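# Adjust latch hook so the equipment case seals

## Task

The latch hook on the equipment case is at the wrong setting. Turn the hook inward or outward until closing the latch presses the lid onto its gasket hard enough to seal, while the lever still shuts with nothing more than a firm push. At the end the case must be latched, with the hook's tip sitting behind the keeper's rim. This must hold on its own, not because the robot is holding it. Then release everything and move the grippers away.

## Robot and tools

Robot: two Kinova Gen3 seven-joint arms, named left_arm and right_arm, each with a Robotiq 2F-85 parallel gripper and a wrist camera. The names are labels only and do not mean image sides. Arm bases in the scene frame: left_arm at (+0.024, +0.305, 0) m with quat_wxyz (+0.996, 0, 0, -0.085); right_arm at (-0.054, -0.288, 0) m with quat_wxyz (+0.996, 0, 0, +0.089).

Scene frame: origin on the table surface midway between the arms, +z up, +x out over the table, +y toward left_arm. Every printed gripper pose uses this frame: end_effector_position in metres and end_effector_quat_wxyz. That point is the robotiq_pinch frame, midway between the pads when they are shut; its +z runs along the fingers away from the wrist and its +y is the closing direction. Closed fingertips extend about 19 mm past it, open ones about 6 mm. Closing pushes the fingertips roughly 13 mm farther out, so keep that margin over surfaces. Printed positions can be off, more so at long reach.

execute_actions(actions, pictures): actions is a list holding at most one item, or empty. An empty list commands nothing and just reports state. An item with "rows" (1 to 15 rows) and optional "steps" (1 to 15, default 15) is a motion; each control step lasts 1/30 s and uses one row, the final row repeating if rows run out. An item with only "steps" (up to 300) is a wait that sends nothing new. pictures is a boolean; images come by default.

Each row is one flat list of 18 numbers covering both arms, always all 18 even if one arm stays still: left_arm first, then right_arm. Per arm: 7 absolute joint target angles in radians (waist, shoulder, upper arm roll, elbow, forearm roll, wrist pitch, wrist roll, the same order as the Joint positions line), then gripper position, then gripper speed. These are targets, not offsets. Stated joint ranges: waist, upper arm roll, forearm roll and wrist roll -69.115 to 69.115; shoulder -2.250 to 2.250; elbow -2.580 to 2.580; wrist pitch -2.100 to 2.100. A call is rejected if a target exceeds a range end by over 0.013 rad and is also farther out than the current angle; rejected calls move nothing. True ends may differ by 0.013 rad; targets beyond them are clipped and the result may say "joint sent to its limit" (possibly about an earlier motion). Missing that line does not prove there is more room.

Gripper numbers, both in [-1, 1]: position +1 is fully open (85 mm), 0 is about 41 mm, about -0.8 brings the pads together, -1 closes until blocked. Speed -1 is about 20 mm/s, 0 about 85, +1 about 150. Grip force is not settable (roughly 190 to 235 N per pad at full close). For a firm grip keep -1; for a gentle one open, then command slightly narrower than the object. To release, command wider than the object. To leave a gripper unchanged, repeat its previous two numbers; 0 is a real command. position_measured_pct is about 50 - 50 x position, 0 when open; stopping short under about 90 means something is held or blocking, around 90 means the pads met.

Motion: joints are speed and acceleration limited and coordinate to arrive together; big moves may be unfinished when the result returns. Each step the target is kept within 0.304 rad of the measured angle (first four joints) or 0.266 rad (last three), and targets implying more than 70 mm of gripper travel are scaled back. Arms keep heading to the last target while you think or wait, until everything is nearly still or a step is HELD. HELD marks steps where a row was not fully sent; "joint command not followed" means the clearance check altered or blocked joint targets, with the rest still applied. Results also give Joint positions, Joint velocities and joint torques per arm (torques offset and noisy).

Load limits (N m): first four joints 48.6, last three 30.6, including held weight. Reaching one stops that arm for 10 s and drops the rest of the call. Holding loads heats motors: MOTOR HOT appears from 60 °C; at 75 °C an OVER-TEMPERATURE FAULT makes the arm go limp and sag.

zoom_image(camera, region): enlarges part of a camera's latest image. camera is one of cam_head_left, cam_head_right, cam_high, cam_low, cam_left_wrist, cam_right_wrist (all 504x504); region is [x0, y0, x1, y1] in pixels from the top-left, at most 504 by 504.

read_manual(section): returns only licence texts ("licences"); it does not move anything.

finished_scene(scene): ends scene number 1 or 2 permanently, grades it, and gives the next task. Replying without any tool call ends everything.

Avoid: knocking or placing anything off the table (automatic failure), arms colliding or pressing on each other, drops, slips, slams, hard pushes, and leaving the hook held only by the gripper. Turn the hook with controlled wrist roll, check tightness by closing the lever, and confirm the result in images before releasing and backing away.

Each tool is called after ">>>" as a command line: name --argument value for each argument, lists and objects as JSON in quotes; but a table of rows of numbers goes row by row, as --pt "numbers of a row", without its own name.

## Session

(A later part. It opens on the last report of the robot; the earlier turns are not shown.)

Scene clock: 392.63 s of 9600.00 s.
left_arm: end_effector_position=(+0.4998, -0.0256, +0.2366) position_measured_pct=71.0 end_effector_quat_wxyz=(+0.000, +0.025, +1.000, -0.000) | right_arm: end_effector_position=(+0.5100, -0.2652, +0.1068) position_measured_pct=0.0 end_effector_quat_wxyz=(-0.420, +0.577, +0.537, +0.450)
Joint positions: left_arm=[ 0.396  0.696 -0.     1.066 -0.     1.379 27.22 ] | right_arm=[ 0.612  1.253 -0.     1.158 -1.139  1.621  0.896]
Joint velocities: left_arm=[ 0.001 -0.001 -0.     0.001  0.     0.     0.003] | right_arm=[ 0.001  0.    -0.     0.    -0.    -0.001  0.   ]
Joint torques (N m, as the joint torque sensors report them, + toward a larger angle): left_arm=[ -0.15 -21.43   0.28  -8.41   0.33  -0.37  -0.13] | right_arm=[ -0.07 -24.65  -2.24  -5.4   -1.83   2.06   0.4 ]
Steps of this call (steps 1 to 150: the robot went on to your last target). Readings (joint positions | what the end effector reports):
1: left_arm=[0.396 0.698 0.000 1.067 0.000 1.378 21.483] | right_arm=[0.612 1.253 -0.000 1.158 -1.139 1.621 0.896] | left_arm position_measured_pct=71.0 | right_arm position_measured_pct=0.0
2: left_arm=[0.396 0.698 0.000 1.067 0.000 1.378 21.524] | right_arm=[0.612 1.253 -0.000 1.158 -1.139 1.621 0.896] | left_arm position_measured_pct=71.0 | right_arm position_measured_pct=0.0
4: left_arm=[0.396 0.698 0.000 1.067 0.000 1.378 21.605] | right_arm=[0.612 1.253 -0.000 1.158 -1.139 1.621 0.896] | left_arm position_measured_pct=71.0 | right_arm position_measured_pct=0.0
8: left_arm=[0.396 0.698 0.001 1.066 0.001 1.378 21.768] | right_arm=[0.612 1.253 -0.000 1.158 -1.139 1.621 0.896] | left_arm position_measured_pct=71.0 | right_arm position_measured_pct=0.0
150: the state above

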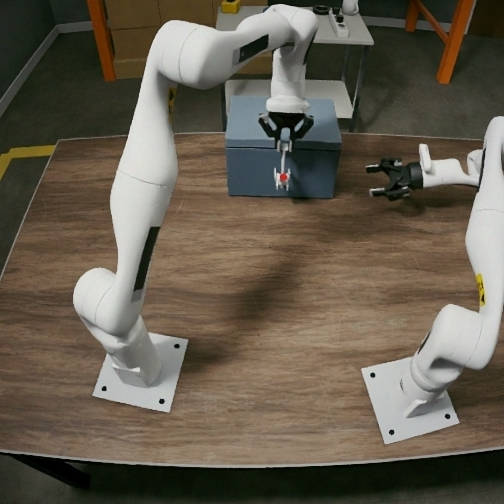

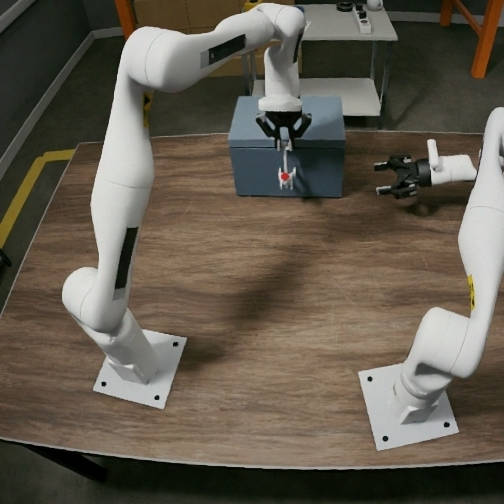

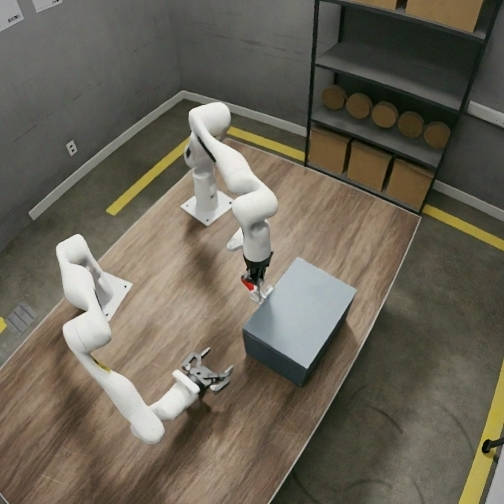

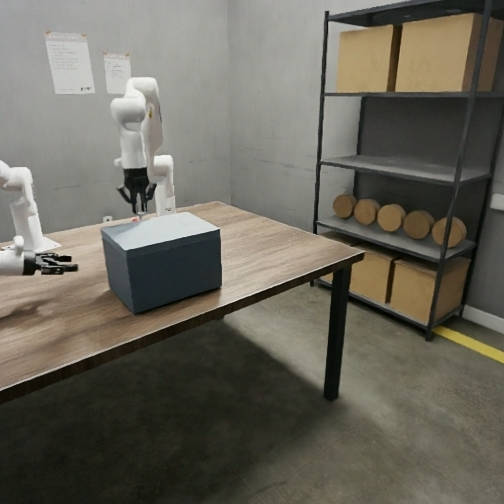

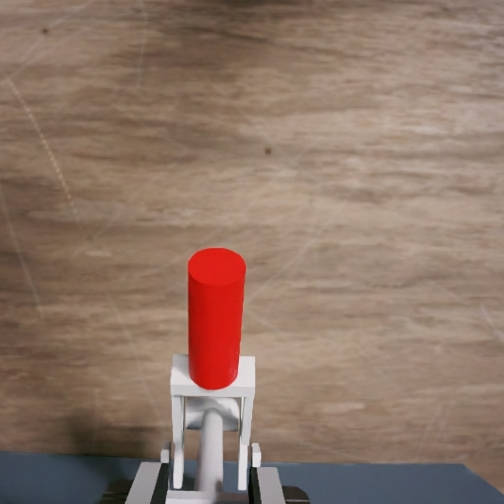

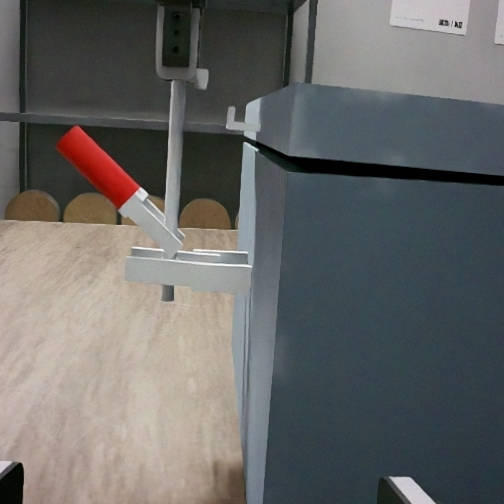

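>>> execute_actions --actions '[{"rows":[[0.3959,0.6962,0,1.0634,0,1.382,33.503,-0.5,-0.3,0.6118,1.2528,0,1.158,-1.1386,1.6209,0.8957,1,0]],"steps":15}]' --pictures false

>>> execute_actions --actions '[{"steps":146}]' --pictures false

>>> execute_actions --actions '[{"rows":[[0.3959,0.6955,0,1.0606,0,1.3855,39.7862,-0.5,-0.3,0.6118,1.2528,0,1.158,-1.1386,1.6209,0.8957,1,0]],"steps":15}]' --pictures false

>>> execute_actions --actions '[{"steps":148}]'

>>> zoom_image --camera "cam_right_wrist" --region '[150, 40, 250, 140]'

>>> zoom_image --camera "cam_right_wrist" --region '[120, 230, 220, 330]'

Scene clock: 423.13 s of 9600.00 s.
left_arm: end_effector_position=(+0.4992, -0.0260, +0.2368) position_measured_pct=71.0 end_effector_quat_wxyz=(-0.000, -0.226, +0.974, +0.000) | right_arm: end_effector_position=(+0.5100, -0.2652, +0.1068) position_measured_pct=0.0 end_effector_quat_wxyz=(-0.420, +0.577, +0.537, +0.450)
Joint positions: left_arm=[ 0.396  0.697  0.     1.064  0.     1.382 27.726] | right_arm=[ 0.612  1.253 -0.     1.158 -1.139  1.621  0.896]
Joint velocities: left_arm=[ 0.001  0.001 -0.    -0.001  0.001  0.001  1.217] | right_arm=[-0.001  0.001  0.     0.     0.     0.001  0.   ]
Joint torques (N m, as the joint torque sensors report them, + toward a larger angle): left_arm=[ -0.53 -22.49   0.3   -8.47   0.42  -0.3   -0.25] | right_arm=[ -0.02 -24.4   -2.05  -5.27  -1.96   2.23   0.24]
Steps of this call (steps 1 to 15: the robot went on to your last target; steps 16 to 900: nothing new was sent; steps 901 to 915: all 15 steps of this action). Readings (joint positions | what the end effector reports):
901: left_arm=[0.396 0.696 -0.000 1.066 -0.000 1.379 27.221] | right_arm=[0.612 1.253 -0.000 1.158 -1.139 1.621 0.896] | left_arm position_measured_pct=71.0 | right_arm position_measured_pct=0.0
902: left_arm=[0.396 0.696 -0.000 1.066 -0.000 1.379 27.230] | right_arm=[0.612 1.253 -0.000 1.158 -1.139 1.621 0.896] | left_arm position_measured_pct=71.0 | right_arm position_measured_pct=0.0
904: left_arm=[0.396 0.696 -0.000 1.065 -0.000 1.379 27.281] | right_arm=[0.612 1.253 -0.000 1.158 -1.139 1.621 0.896] | left_arm position_measured_pct=71.0 | right_arm position_measured_pct=0.0
908: left_arm=[0.396 0.697 0.000 1.064 0.000 1.381 27.441] | right_arm=[0.612 1.253 -0.000 1.158 -1.139 1.621 0.896] | left_arm position_measured_pct=71.0 | right_arm position_measured_pct=0.0
915: the state above

Scene clock: 428.00 s of 9600.00 s.
left_arm: end_effector_position=(+0.4998, -0.0256, +0.2379) position_measured_pct=71.0 end_effector_quat_wxyz=(+0.000, +0.025, +1.000, -0.000) | right_arm: end_effector_position=(+0.5100, -0.2652, +0.1068) position_measured_pct=0.0 end_effector_quat_wxyz=(-0.420, +0.577, +0.537, +0.450)
Joint positions: left_arm=[ 0.396  0.695 -0.     1.063 -0.     1.382 33.502] | right_arm=[ 0.612  1.253 -0.     1.158 -1.139  1.621  0.896]
Joint velocities: left_arm=[-0.     0.001 -0.001  0.     0.001 -0.     0.019] | right_arm=[ 0.001  0.    -0.    -0.     0.    -0.    -0.   ]
Joint torques (N m, as the joint torque sensors report them, + toward a larger angle): left_arm=[ -0.35 -21.42   0.69  -8.74   0.36  -0.21  -0.02] | right_arm=[ -0.16 -24.51  -2.34  -5.3   -2.08   2.44   0.45]
Steps of this call (steps 1 to 146: the robot went on to your last target). Readings (joint positions | what the end effector reports):
1: left_arm=[0.396 0.697 0.000 1.064 0.000 1.382 27.766] | right_arm=[0.612 1.253 -0.000 1.158 -1.139 1.621 0.896] | left_arm position_measured_pct=71.0 | right_arm position_measured_pct=0.0
2: left_arm=[0.396 0.697 0.000 1.064 0.000 1.382 27.807] | right_arm=[0.612 1.253 -0.000 1.158 -1.139 1.621 0.896] | left_arm position_measured_pct=71.0 | right_arm position_measured_pct=0.0
4: left_arm=[0.396 0.697 0.000 1.064 0.000 1.382 27.888] | right_arm=[0.612 1.253 -0.000 1.158 -1.139 1.621 0.896] | left_arm position_measured_pct=71.0 | right_arm position_measured_pct=0.0
8: left_arm=[0.396 0.697 0.001 1.064 0.001 1.382 28.051] | right_arm=[0.612 1.253 -0.000 1.158 -1.139 1.621 0.896] | left_arm position_measured_pct=71.0 | right_arm position_measured_pct=0.0
146: the state above

Scene clock: 428.50 s of 9600.00 s.
left_arm: end_effector_position=(+0.4992, -0.0260, +0.2381) position_measured_pct=71.0 end_effector_quat_wxyz=(-0.001, -0.227, +0.974, +0.000) | right_arm: end_effector_position=(+0.5100, -0.2652, +0.1068) position_measured_pct=0.0 end_effector_quat_wxyz=(-0.420, +0.577, +0.537, +0.450)
Joint positions: left_arm=[ 0.396  0.696  0.     1.061  0.     1.385 34.01 ] | right_arm=[ 0.612  1.253 -0.     1.158 -1.139  1.621  0.896]
Joint velocities: left_arm=[ 0.001 -0.001  0.002 -0.001  0.001  0.001  1.217] | right_arm=[ 0.001  0.     0.001 -0.    -0.001  0.     0.   ]
Joint torques (N m, as the joint torque sensors report them, + toward a larger angle): left_arm=[ -1.1  -22.24   0.16  -9.12   0.4   -0.07   0.38] | right_arm=[ -0.22 -24.38  -2.05  -5.47  -1.94   2.39   0.39]
Steps of this call (steps 1 to 15: all 15 steps of this action). Readings (joint positions | what the end effector reports):
1: left_arm=[0.396 0.695 -0.000 1.063 -0.000 1.382 33.504] | right_arm=[0.612 1.253 -0.000 1.158 -1.139 1.621 0.896] | left_arm position_measured_pct=71.0 | right_arm position_measured_pct=0.0
2: left_arm=[0.396 0.695 -0.000 1.063 -0.000 1.382 33.513] | right_arm=[0.612 1.253 -0.000 1.158 -1.139 1.621 0.896] | left_arm position_measured_pct=71.0 | right_arm position_measured_pct=0.0
4: left_arm=[0.396 0.696 -0.000 1.063 -0.000 1.383 33.565] | right_arm=[0.612 1.253 -0.000 1.158 -1.139 1.621 0.896] | left_arm position_measured_pct=71.0 | right_arm position_measured_pct=0.0
8: left_arm=[0.396 0.696 0.000 1.062 0.000 1.384 33.725] | right_arm=[0.612 1.253 -0.000 1.158 -1.139 1.621 0.896] | left_arm position_measured_pct=71.0 | right_arm position_measured_pct=0.0
15: the state above

Scene clock: 433.43 s of 9600.00 s.
left_arm: end_effector_position=(+0.4997, -0.0256, +0.2391) position_measured_pct=71.0 end_effector_quat_wxyz=(+0.000, +0.025, +1.000, -0.000) | right_arm: end_effector_position=(+0.5100, -0.2652, +0.1068) position_measured_pct=0.0 end_effector_quat_wxyz=(-0.420, +0.577, +0.537, +0.450)
Joint positions: left_arm=[ 0.396  0.695 -0.     1.06  -0.     1.386 39.786] | right_arm=[ 0.612  1.253 -0.     1.158 -1.139  1.621  0.896]
Joint velocities: left_arm=[-0.     0.001  0.001  0.     0.001  0.     0.009] | right_arm=[-0.001  0.     0.     0.    -0.     0.    -0.   ]
Joint torques (N m, as the joint torque sensors report them, + toward a larger angle): left_arm=[ -0.2  -21.5    0.82  -8.48   0.45  -0.38   0.24] | right_arm=[ -0.65 -24.32  -2.05  -5.41  -1.91   2.16   0.39]
Steps of this call (steps 1 to 148: the robot went on to your last target). Readings (joint positions | what the end effector reports):
1: left_arm=[0.396 0.696 0.000 1.061 0.000 1.385 34.050] | right_arm=[0.612 1.253 -0.000 1.158 -1.139 1.621 0.896] | left_arm position_measured_pct=71.0 | right_arm position_measured_pct=0.0
2: left_arm=[0.396 0.696 0.000 1.061 0.000 1.385 34.091] | right_arm=[0.612 1.253 -0.000 1.158 -1.139 1.621 0.896] | left_arm position_measured_pct=71.0 | right_arm position_measured_pct=0.0
4: left_arm=[0.396 0.696 0.000 1.061 0.000 1.385 34.172] | right_arm=[0.612 1.253 -0.000 1.158 -1.139 1.621 0.896] | left_arm position_measured_pct=71.0 | right_arm position_measured_pct=0.0
8: left_arm=[0.396 0.696 0.001 1.061 0.001 1.385 34.335] | right_arm=[0.612 1.253 -0.000 1.158 -1.139 1.621 0.896] | left_arm position_measured_pct=71.0 | right_arm position_measured_pct=0.0
148: the state above

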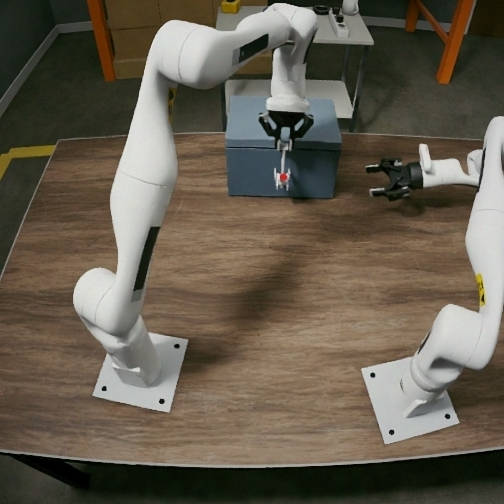

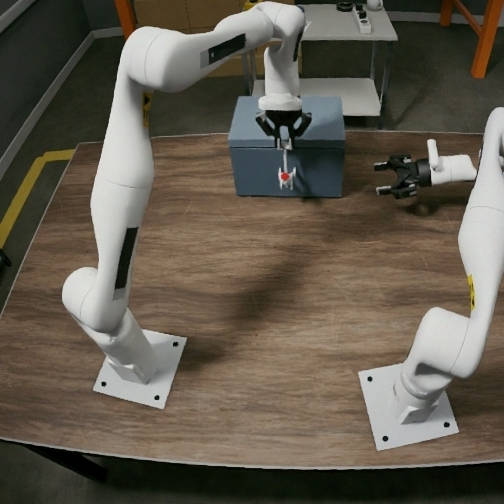

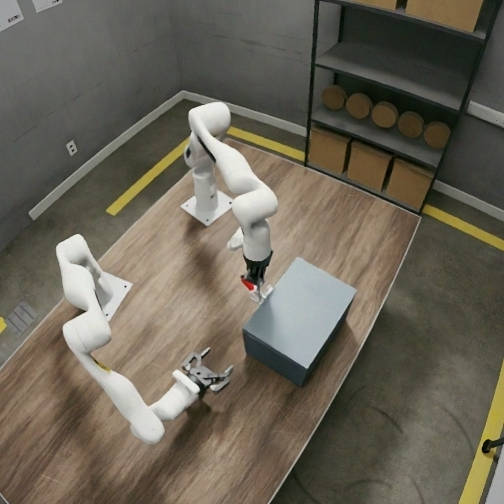

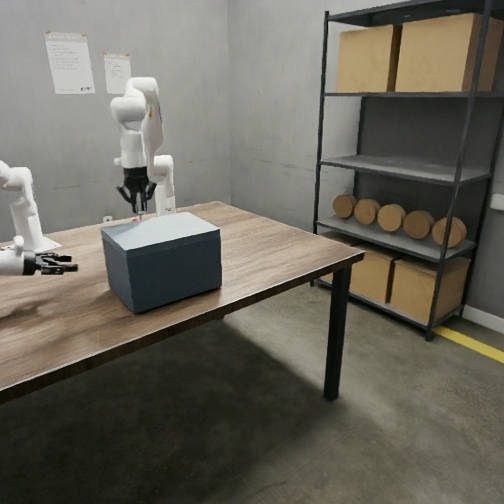

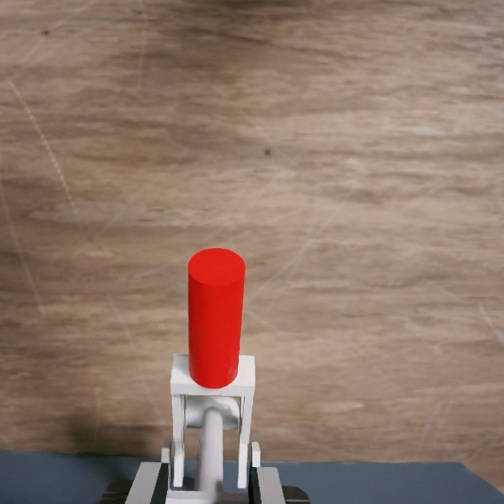

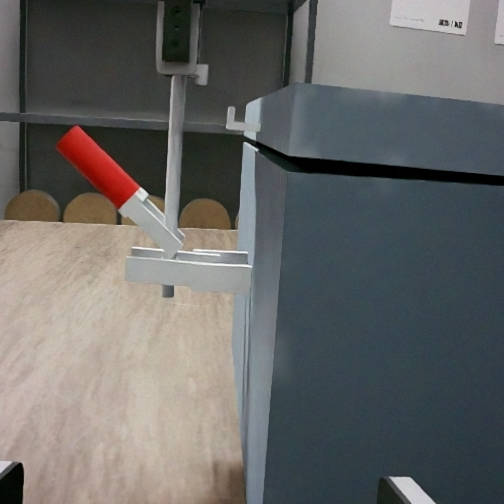

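Region (150, 40, 250, 140) of cam_right_wrist's 504x504 image, scaled by 5.040.

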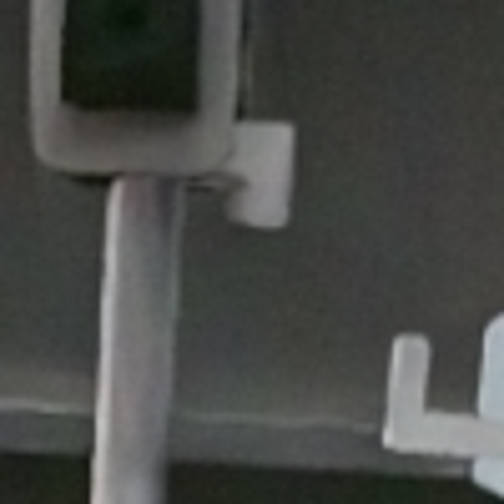

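Region (120, 230, 220, 330) of cam_right_wrist's 504x504 image, scaled by 5.040.

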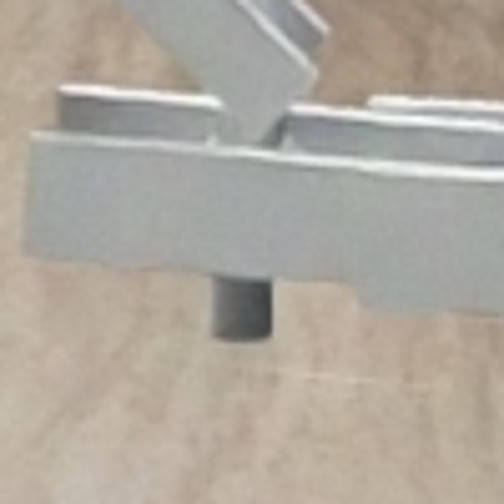

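>>> execute_actions --actions '[{"rows":[[0.3741,0.7575,0,0.9455,0.0283,1.4926,39.761,-0.5,-0.3,0.6118,1.2528,0,1.158,-1.1386,1.6209,0.8957,1,0]],"steps":10}]' --pictures false

>>> execute_actions --actions '[{"rows":[[0.3539,0.8311,0,0.8078,0.0557,1.6115,39.7434,-0.5,-0.3,0.6118,1.2528,0,1.158,-1.1386,1.6209,0.8957,1,0]],"steps":11}]' --pictures false

>>> execute_actions --actions '[{"rows":[[0.3379,0.901,0,0.6772,0.0778,1.7198,39.7342,-0.5,-0.3,0.6118,1.2528,0,1.158,-1.1386,1.6209,0.8957,1,0]],"steps":15}]'

>>> zoom_image --camera "cam_right_wrist" --region '[150, 40, 250, 140]'

Scene clock: 493.77 s of 9600.00 s.
left_arm: end_effector_position=(+0.5056, -0.0258, +0.2380) position_measured_pct=71.0 end_effector_quat_wxyz=(-0.030, +0.025, +0.999, +0.001) | right_arm: end_effector_position=(+0.5100, -0.2652, +0.1068) position_measured_pct=0.0 end_effector_quat_wxyz=(-0.420, +0.577, +0.537, +0.450)
Joint positions: left_arm=[ 0.376  0.755  0.     0.951  0.028  1.489 39.762] | right_arm=[ 0.612  1.253 -0.     1.158 -1.139  1.621  0.896]
Joint velocities: left_arm=[-0.008  0.036 -0.001 -0.058  0.013  0.057 -0.013] | right_arm=[ 0.001  0.001  0.    -0.    -0.    -0.    -0.   ]
Joint torques (N m, as the joint torque sensors report them, + toward a larger angle): left_arm=[ -0.23 -25.4    0.44  -9.49   0.14   0.53   0.18] | right_arm=[ -0.17 -24.56  -2.02  -4.97  -1.94   2.14   0.32]
Steps of this call (steps 1 to 30: the robot went on to your last target; steps 31 to 1800: nothing new was sent; steps 1801 to 1810: all 10 steps of this action). Readings (joint positions | what the end effector reports):
1801: left_arm=[0.396 0.696 -0.000 1.059 0.000 1.386 39.786] | right_arm=[0.612 1.253 -0.000 1.158 -1.139 1.621 0.896] | left_arm position_measured_pct=71.0 | right_arm position_measured_pct=0.0
1802: left_arm=[0.394 0.699 0.000 1.053 0.001 1.391 39.785] | right_arm=[0.612 1.253 -0.000 1.158 -1.139 1.621 0.896] | left_arm position_measured_pct=71.0 | right_arm position_measured_pct=0.0
1804: left_arm=[0.389 0.715 0.000 1.025 0.008 1.416 39.779] | right_arm=[0.612 1.253 -0.000 1.158 -1.139 1.621 0.896] | left_arm position_measured_pct=71.0 | right_arm position_measured_pct=0.0
1808: left_arm=[0.377 0.750 0.000 0.961 0.025 1.479 39.764] | right_arm=[0.612 1.253 -0.000 1.158 -1.139 1.621 0.896] | left_arm position_measured_pct=71.0 | right_arm position_measured_pct=0.0
1810: the state above

Scene clock: 494.13 s of 9600.00 s.
left_arm: end_effector_position=(+0.5138, -0.0262, +0.2373) position_measured_pct=71.0 end_effector_quat_wxyz=(-0.062, +0.025, +0.998, +0.002) | right_arm: end_effector_position=(+0.5100, -0.2652, +0.1068) position_measured_pct=0.0 end_effector_quat_wxyz=(-0.420, +0.577, +0.537, +0.450)
Joint positions: left_arm=[ 0.355  0.83  -0.     0.813  0.055  1.609 39.744] | right_arm=[ 0.612  1.253 -0.     1.158 -1.139  1.621  0.896]
Joint velocities: left_arm=[-0.007  0.033  0.002 -0.051  0.007  0.041 -0.006] | right_arm=[-0.    -0.001  0.     0.    -0.    -0.001  0.   ]
Joint torques (N m, as the joint torque sensors report them, + toward a larger angle): left_arm=[  0.92 -26.88   0.48 -10.05   0.64   0.58   0.15] | right_arm=[ -0.34 -24.52  -1.91  -5.18  -1.93   2.24   0.35]
Steps of this call (steps 1 to 11: all 11 steps of this action). Readings (joint positions | what the end effector reports):
1: left_arm=[0.375 0.757 0.000 0.948 0.028 1.491 39.761] | right_arm=[0.612 1.253 -0.000 1.158 -1.139 1.621 0.896] | left_arm position_measured_pct=71.0 | right_arm position_measured_pct=0.0
2: left_arm=[0.374 0.761 0.000 0.941 0.029 1.497 39.760] | right_arm=[0.612 1.253 -0.000 1.158 -1.139 1.621 0.896] | left_arm position_measured_pct=71.0 | right_arm position_measured_pct=0.0
4: left_arm=[0.369 0.778 0.000 0.910 0.035 1.522 39.757] | right_arm=[0.612 1.253 -0.000 1.158 -1.139 1.621 0.896] | left_arm position_measured_pct=71.0 | right_arm position_measured_pct=0.0
8: left_arm=[0.357 0.819 -0.000 0.832 0.051 1.591 39.746] | right_arm=[0.612 1.253 -0.000 1.158 -1.139 1.621 0.896] | left_arm position_measured_pct=71.0 | right_arm position_measured_pct=0.0
11: the state above

Scene clock: 494.63 s of 9600.00 s.
left_arm: end_effector_position=(+0.5211, -0.0264, +0.2362) position_measured_pct=71.0 end_effector_quat_wxyz=(-0.088, +0.024, +0.996, +0.003) | right_arm: end_effector_position=(+0.5100, -0.2652, +0.1068) position_measured_pct=0.0 end_effector_quat_wxyz=(-0.420, +0.577, +0.537, +0.450)
Joint positions: left_arm=[ 0.338  0.902 -0.     0.679  0.077  1.719 39.734] | right_arm=[ 0.612  1.253 -0.     1.158 -1.139  1.621  0.896]
Joint velocities: left_arm=[-0.002  0.008 -0.001 -0.012  0.002  0.004  0.   ] | right_arm=[-0.  0.  0. -0.  0.  0. -0.]
Joint torques (N m, as the joint torque sensors report them, + toward a larger angle): left_arm=[ -0.2  -26.4    1.04  -9.07   0.6    0.55   0.18] | right_arm=[ -0.28 -24.5   -1.94  -5.16  -2.05   2.08   0.21]
Steps of this call (steps 1 to 15: all 15 steps of this action). Readings (joint positions | what the end effector reports):
1: left_arm=[0.354 0.831 -0.000 0.811 0.055 1.611 39.743] | right_arm=[0.612 1.253 -0.000 1.158 -1.139 1.621 0.896] | left_arm position_measured_pct=71.0 | right_arm position_measured_pct=0.0
2: left_arm=[0.353 0.836 -0.000 0.803 0.056 1.616 39.743] | right_arm=[0.612 1.253 -0.000 1.158 -1.139 1.621 0.896] | left_arm position_measured_pct=71.0 | right_arm position_measured_pct=0.0
4: left_arm=[0.349 0.852 -0.000 0.773 0.061 1.639 39.741] | right_arm=[0.612 1.253 -0.000 1.158 -1.139 1.621 0.896] | left_arm position_measured_pct=71.0 | right_arm position_measured_pct=0.0
8: left_arm=[0.340 0.891 -0.000 0.699 0.074 1.703 39.736] | right_arm=[0.612 1.253 -0.000 1.158 -1.139 1.621 0.896] | left_arm position_measured_pct=71.0 | right_arm position_measured_pct=0.0
15: the state above

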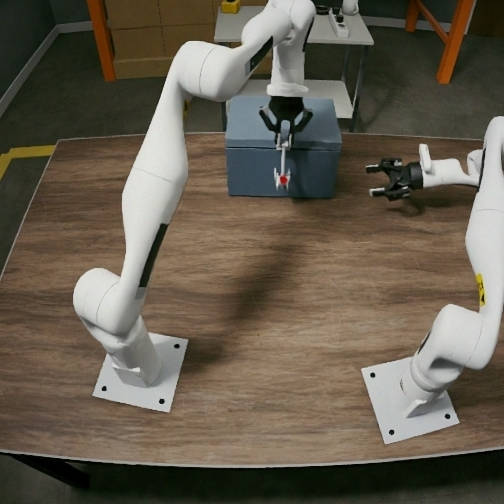

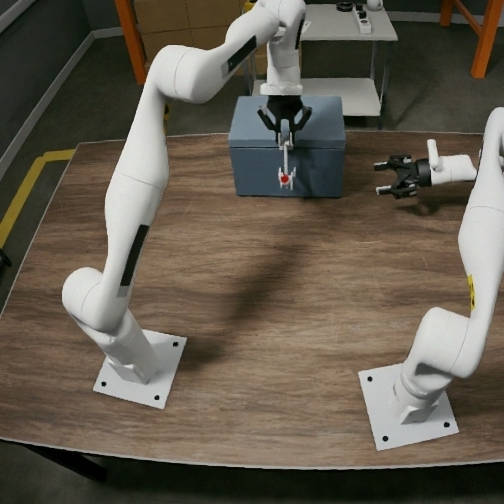

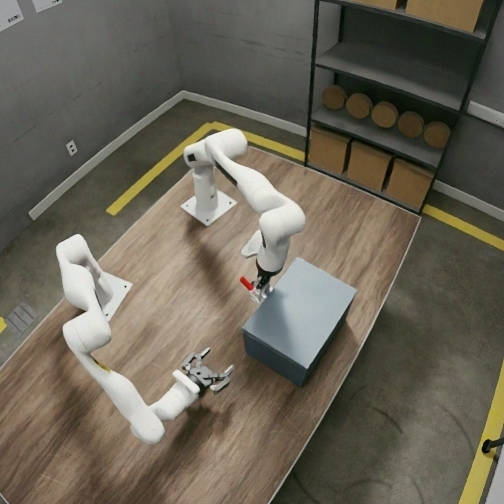

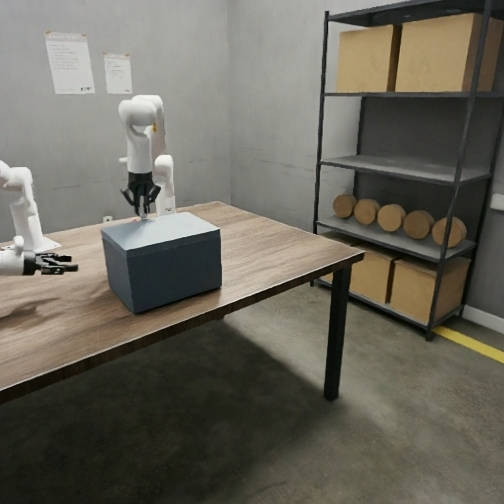

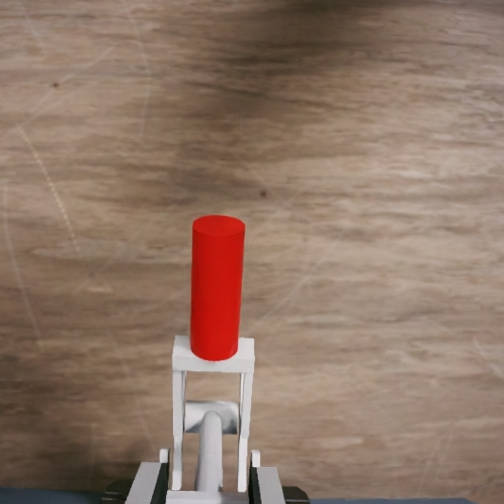

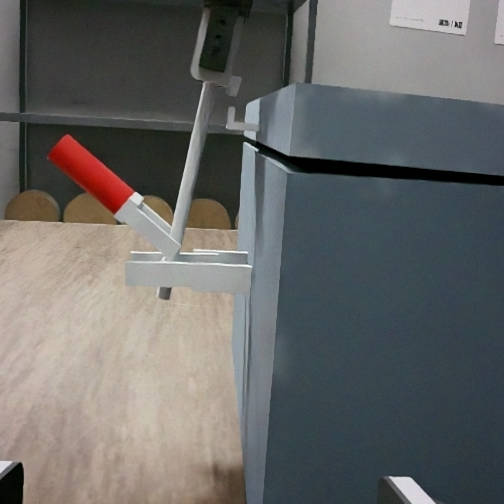

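Region (150, 40, 250, 140) of cam_right_wrist's 504x504 image, scaled by 5.040.

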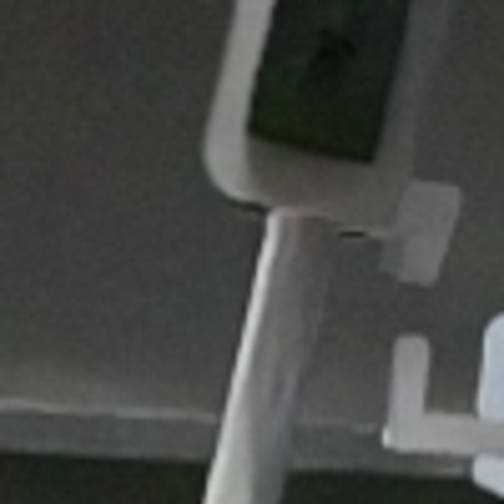

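>>> execute_actions --actions '[{"rows":[[0.3289,0.9484,0,0.589,0.0847,1.7769,39.7292,-0.5,-0.3,0.6118,1.2528,0,1.158,-1.1386,1.6209,0.8957,1,0]],"steps":15}]'

>>> zoom_image --camera "cam_right_wrist" --region '[180, 40, 280, 140]'

Scene clock: 555.13 s of 9600.00 s.
left_arm: end_effector_position=(+0.5287, -0.0268, +0.2344) position_measured_pct=71.0 end_effector_quat_wxyz=(-0.097, +0.024, +0.995, +0.003) | right_arm: end_effector_position=(+0.5100, -0.2652, +0.1068) position_measured_pct=0.0 end_effector_quat_wxyz=(-0.420, +0.577, +0.537, +0.450)
Joint positions: left_arm=[ 0.329  0.949 -0.     0.59   0.085  1.778 39.729] | right_arm=[ 0.612  1.253 -0.     1.158 -1.139  1.621  0.896]
Joint velocities: left_arm=[-0.001  0.004  0.    -0.006  0.001  0.002 -0.   ] | right_arm=[-0.    -0.002  0.     0.001  0.    -0.    -0.   ]
Joint torques (N m, as the joint torque sensors report them, + toward a larger angle): left_arm=[ -0.35 -26.74   0.5   -9.05   0.58  -0.13   0.06] | right_arm=[ -0.18 -24.54  -2.25  -5.36  -1.87   2.13   0.17]
Steps of this call (steps 1 to 15: the robot went on to your last target; steps 16 to 1800: nothing new was sent; steps 1801 to 1815: all 15 steps of this action). Readings (joint positions | what the end effector reports):
1801: left_arm=[0.338 0.903 -0.000 0.677 0.078 1.720 39.734] | right_arm=[0.612 1.253 -0.000 1.158 -1.139 1.621 0.896] | left_arm position_measured_pct=71.0 | right_arm position_measured_pct=0.0
1802: left_arm=[0.337 0.907 -0.000 0.671 0.078 1.724 39.734] | right_arm=[0.612 1.253 -0.000 1.158 -1.139 1.621 0.896] | left_arm position_measured_pct=71.0 | right_arm position_measured_pct=0.0
1804: left_arm=[0.334 0.922 -0.000 0.642 0.080 1.741 39.732] | right_arm=[0.612 1.253 -0.000 1.158 -1.139 1.621 0.896] | left_arm position_measured_pct=71.0 | right_arm position_measured_pct=0.0
1808: left_arm=[0.330 0.945 -0.000 0.598 0.084 1.773 39.730] | right_arm=[0.612 1.253 -0.000 1.158 -1.139 1.621 0.896] | left_arm position_measured_pct=71.0 | right_arm position_measured_pct=0.0
1815: the state above

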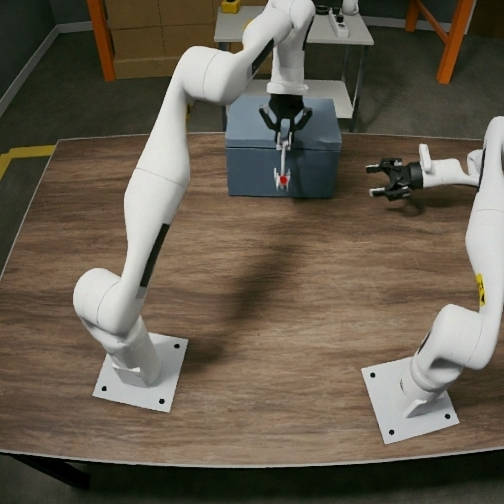

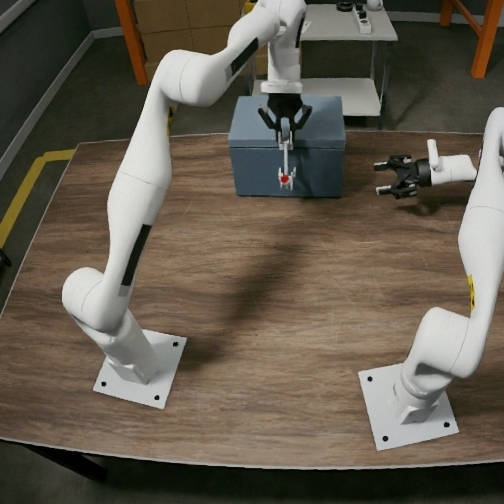

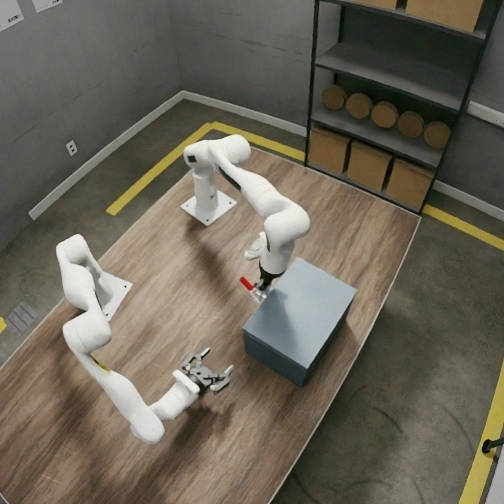

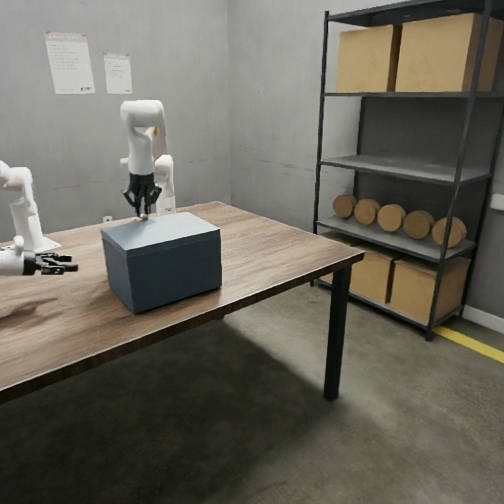

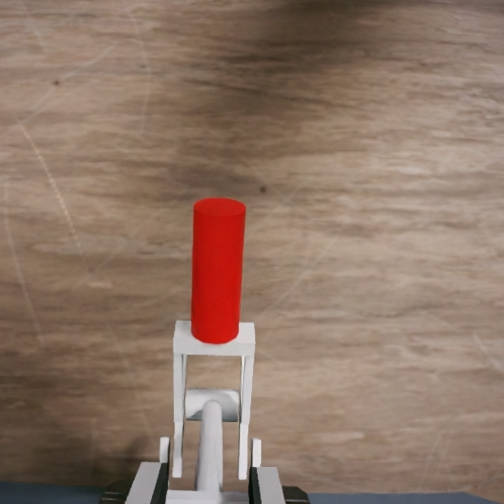

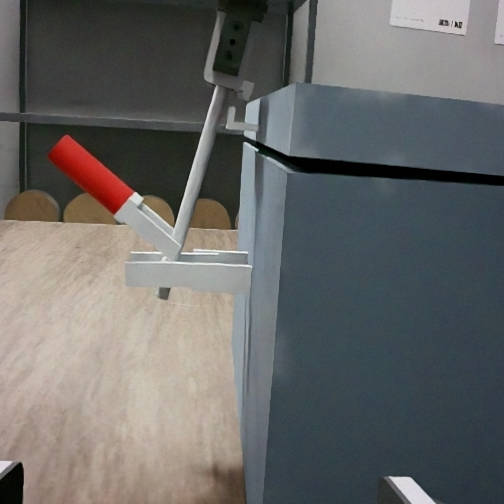

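Region (180, 40, 280, 140) of cam_right_wrist's 504x504 image, scaled by 5.040.

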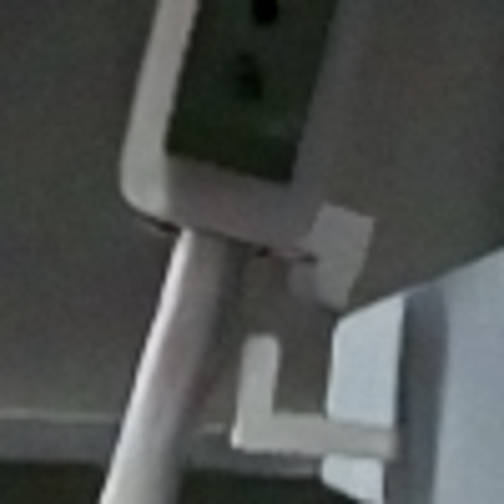

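>>> execute_actions --actions '[{"rows":[[0.3293,0.9456,0,0.6171,0.0844,1.7516,39.7274,-0.5,-0.3,0.6118,1.2528,0,1.158,-1.1386,1.6209,0.8957,1,0]],"steps":15}]'

>>> zoom_image --camera "cam_right_wrist" --region '[180, 40, 280, 140]'

Scene clock: 570.37 s of 9600.00 s.
left_arm: end_effector_position=(+0.5289, -0.0268, +0.2286) position_measured_pct=71.0 end_effector_quat_wxyz=(-0.096, +0.024, +0.995, +0.002) | right_arm: end_effector_position=(+0.5100, -0.2652, +0.1068) position_measured_pct=0.0 end_effector_quat_wxyz=(-0.420, +0.577, +0.537, +0.450)
Joint positions: left_arm=[ 0.329  0.945 -0.     0.617  0.084  1.752 39.727] | right_arm=[ 0.612  1.253 -0.     1.158 -1.139  1.621  0.896]
Joint velocities: left_arm=[-0.    -0.001 -0.001  0.001 -0.    -0.     0.   ] | right_arm=[-0.001  0.001  0.001  0.     0.001 -0.001 -0.   ]
Joint torques (N m, as the joint torque sensors report them, + toward a larger angle): left_arm=[  0.02 -24.67   0.6   -8.38   0.89  -0.2    0.04] | right_arm=[  0.03 -24.37  -2.17  -5.28  -1.91   2.19   0.2 ]
Steps of this call (steps 1 to 15: the robot went on to your last target; steps 16 to 442: nothing new was sent; steps 443 to 457: all 15 steps of this action). Readings (joint positions | what the end effector reports):
443: left_arm=[0.329 0.949 -0.000 0.591 0.085 1.777 39.729] | right_arm=[0.612 1.253 -0.000 1.158 -1.139 1.621 0.896] | left_arm position_measured_pct=71.0 | right_arm position_measured_pct=0.0
444: left_arm=[0.329 0.947 -0.000 0.596 0.085 1.773 39.729] | right_arm=[0.612 1.253 -0.000 1.158 -1.139 1.621 0.896] | left_arm position_measured_pct=71.0 | right_arm position_measured_pct=0.0
446: left_arm=[0.329 0.945 -0.000 0.608 0.084 1.761 39.728] | right_arm=[0.612 1.253 -0.000 1.158 -1.139 1.621 0.896] | left_arm position_measured_pct=71.0 | right_arm position_measured_pct=0.0
450: left_arm=[0.329 0.945 -0.000 0.616 0.084 1.753 39.727] | right_arm=[0.612 1.253 -0.000 1.158 -1.139 1.621 0.896] | left_arm position_measured_pct=71.0 | right_arm position_measured_pct=0.0
457: the state above

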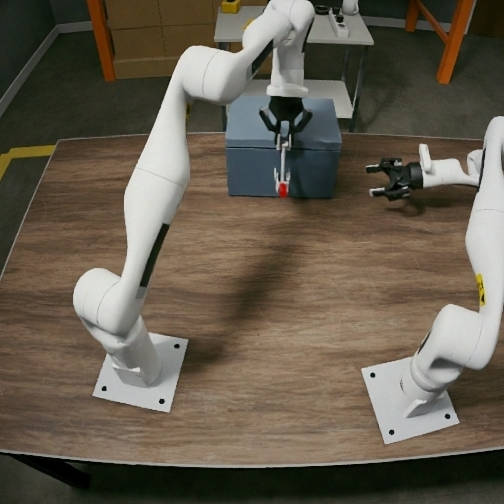

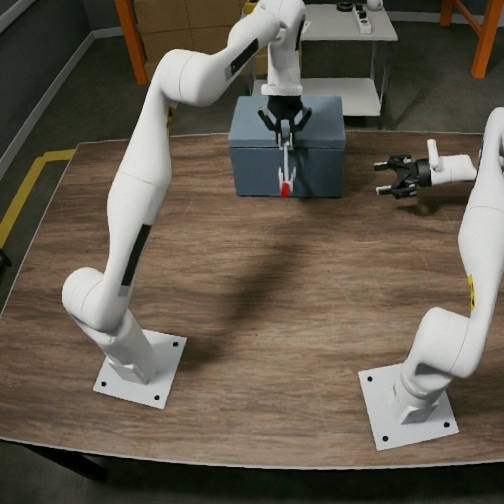

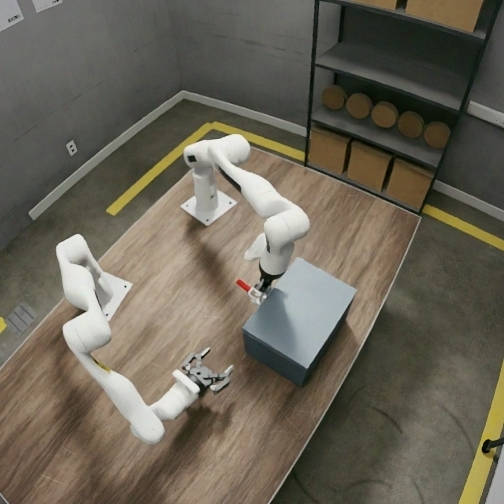

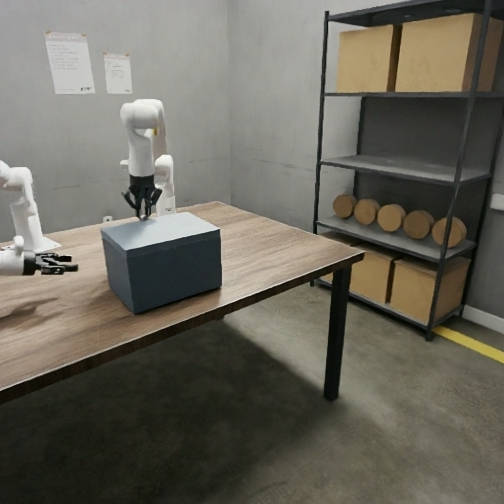

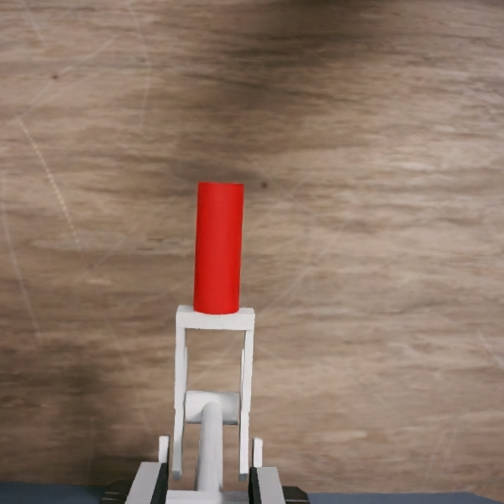

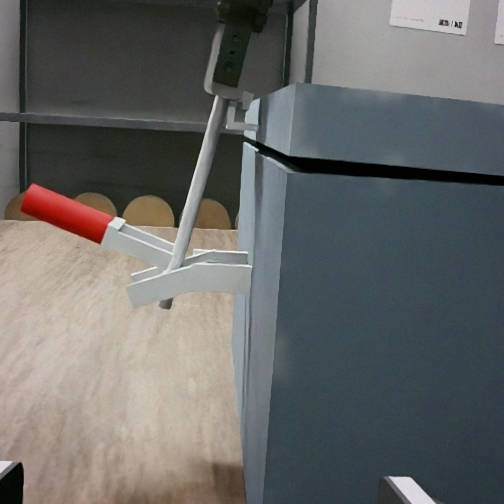

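Region (180, 40, 280, 140) of cam_right_wrist's 504x504 image, scaled by 5.040.

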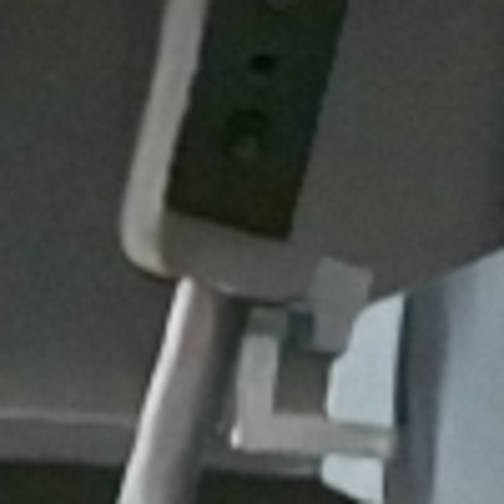

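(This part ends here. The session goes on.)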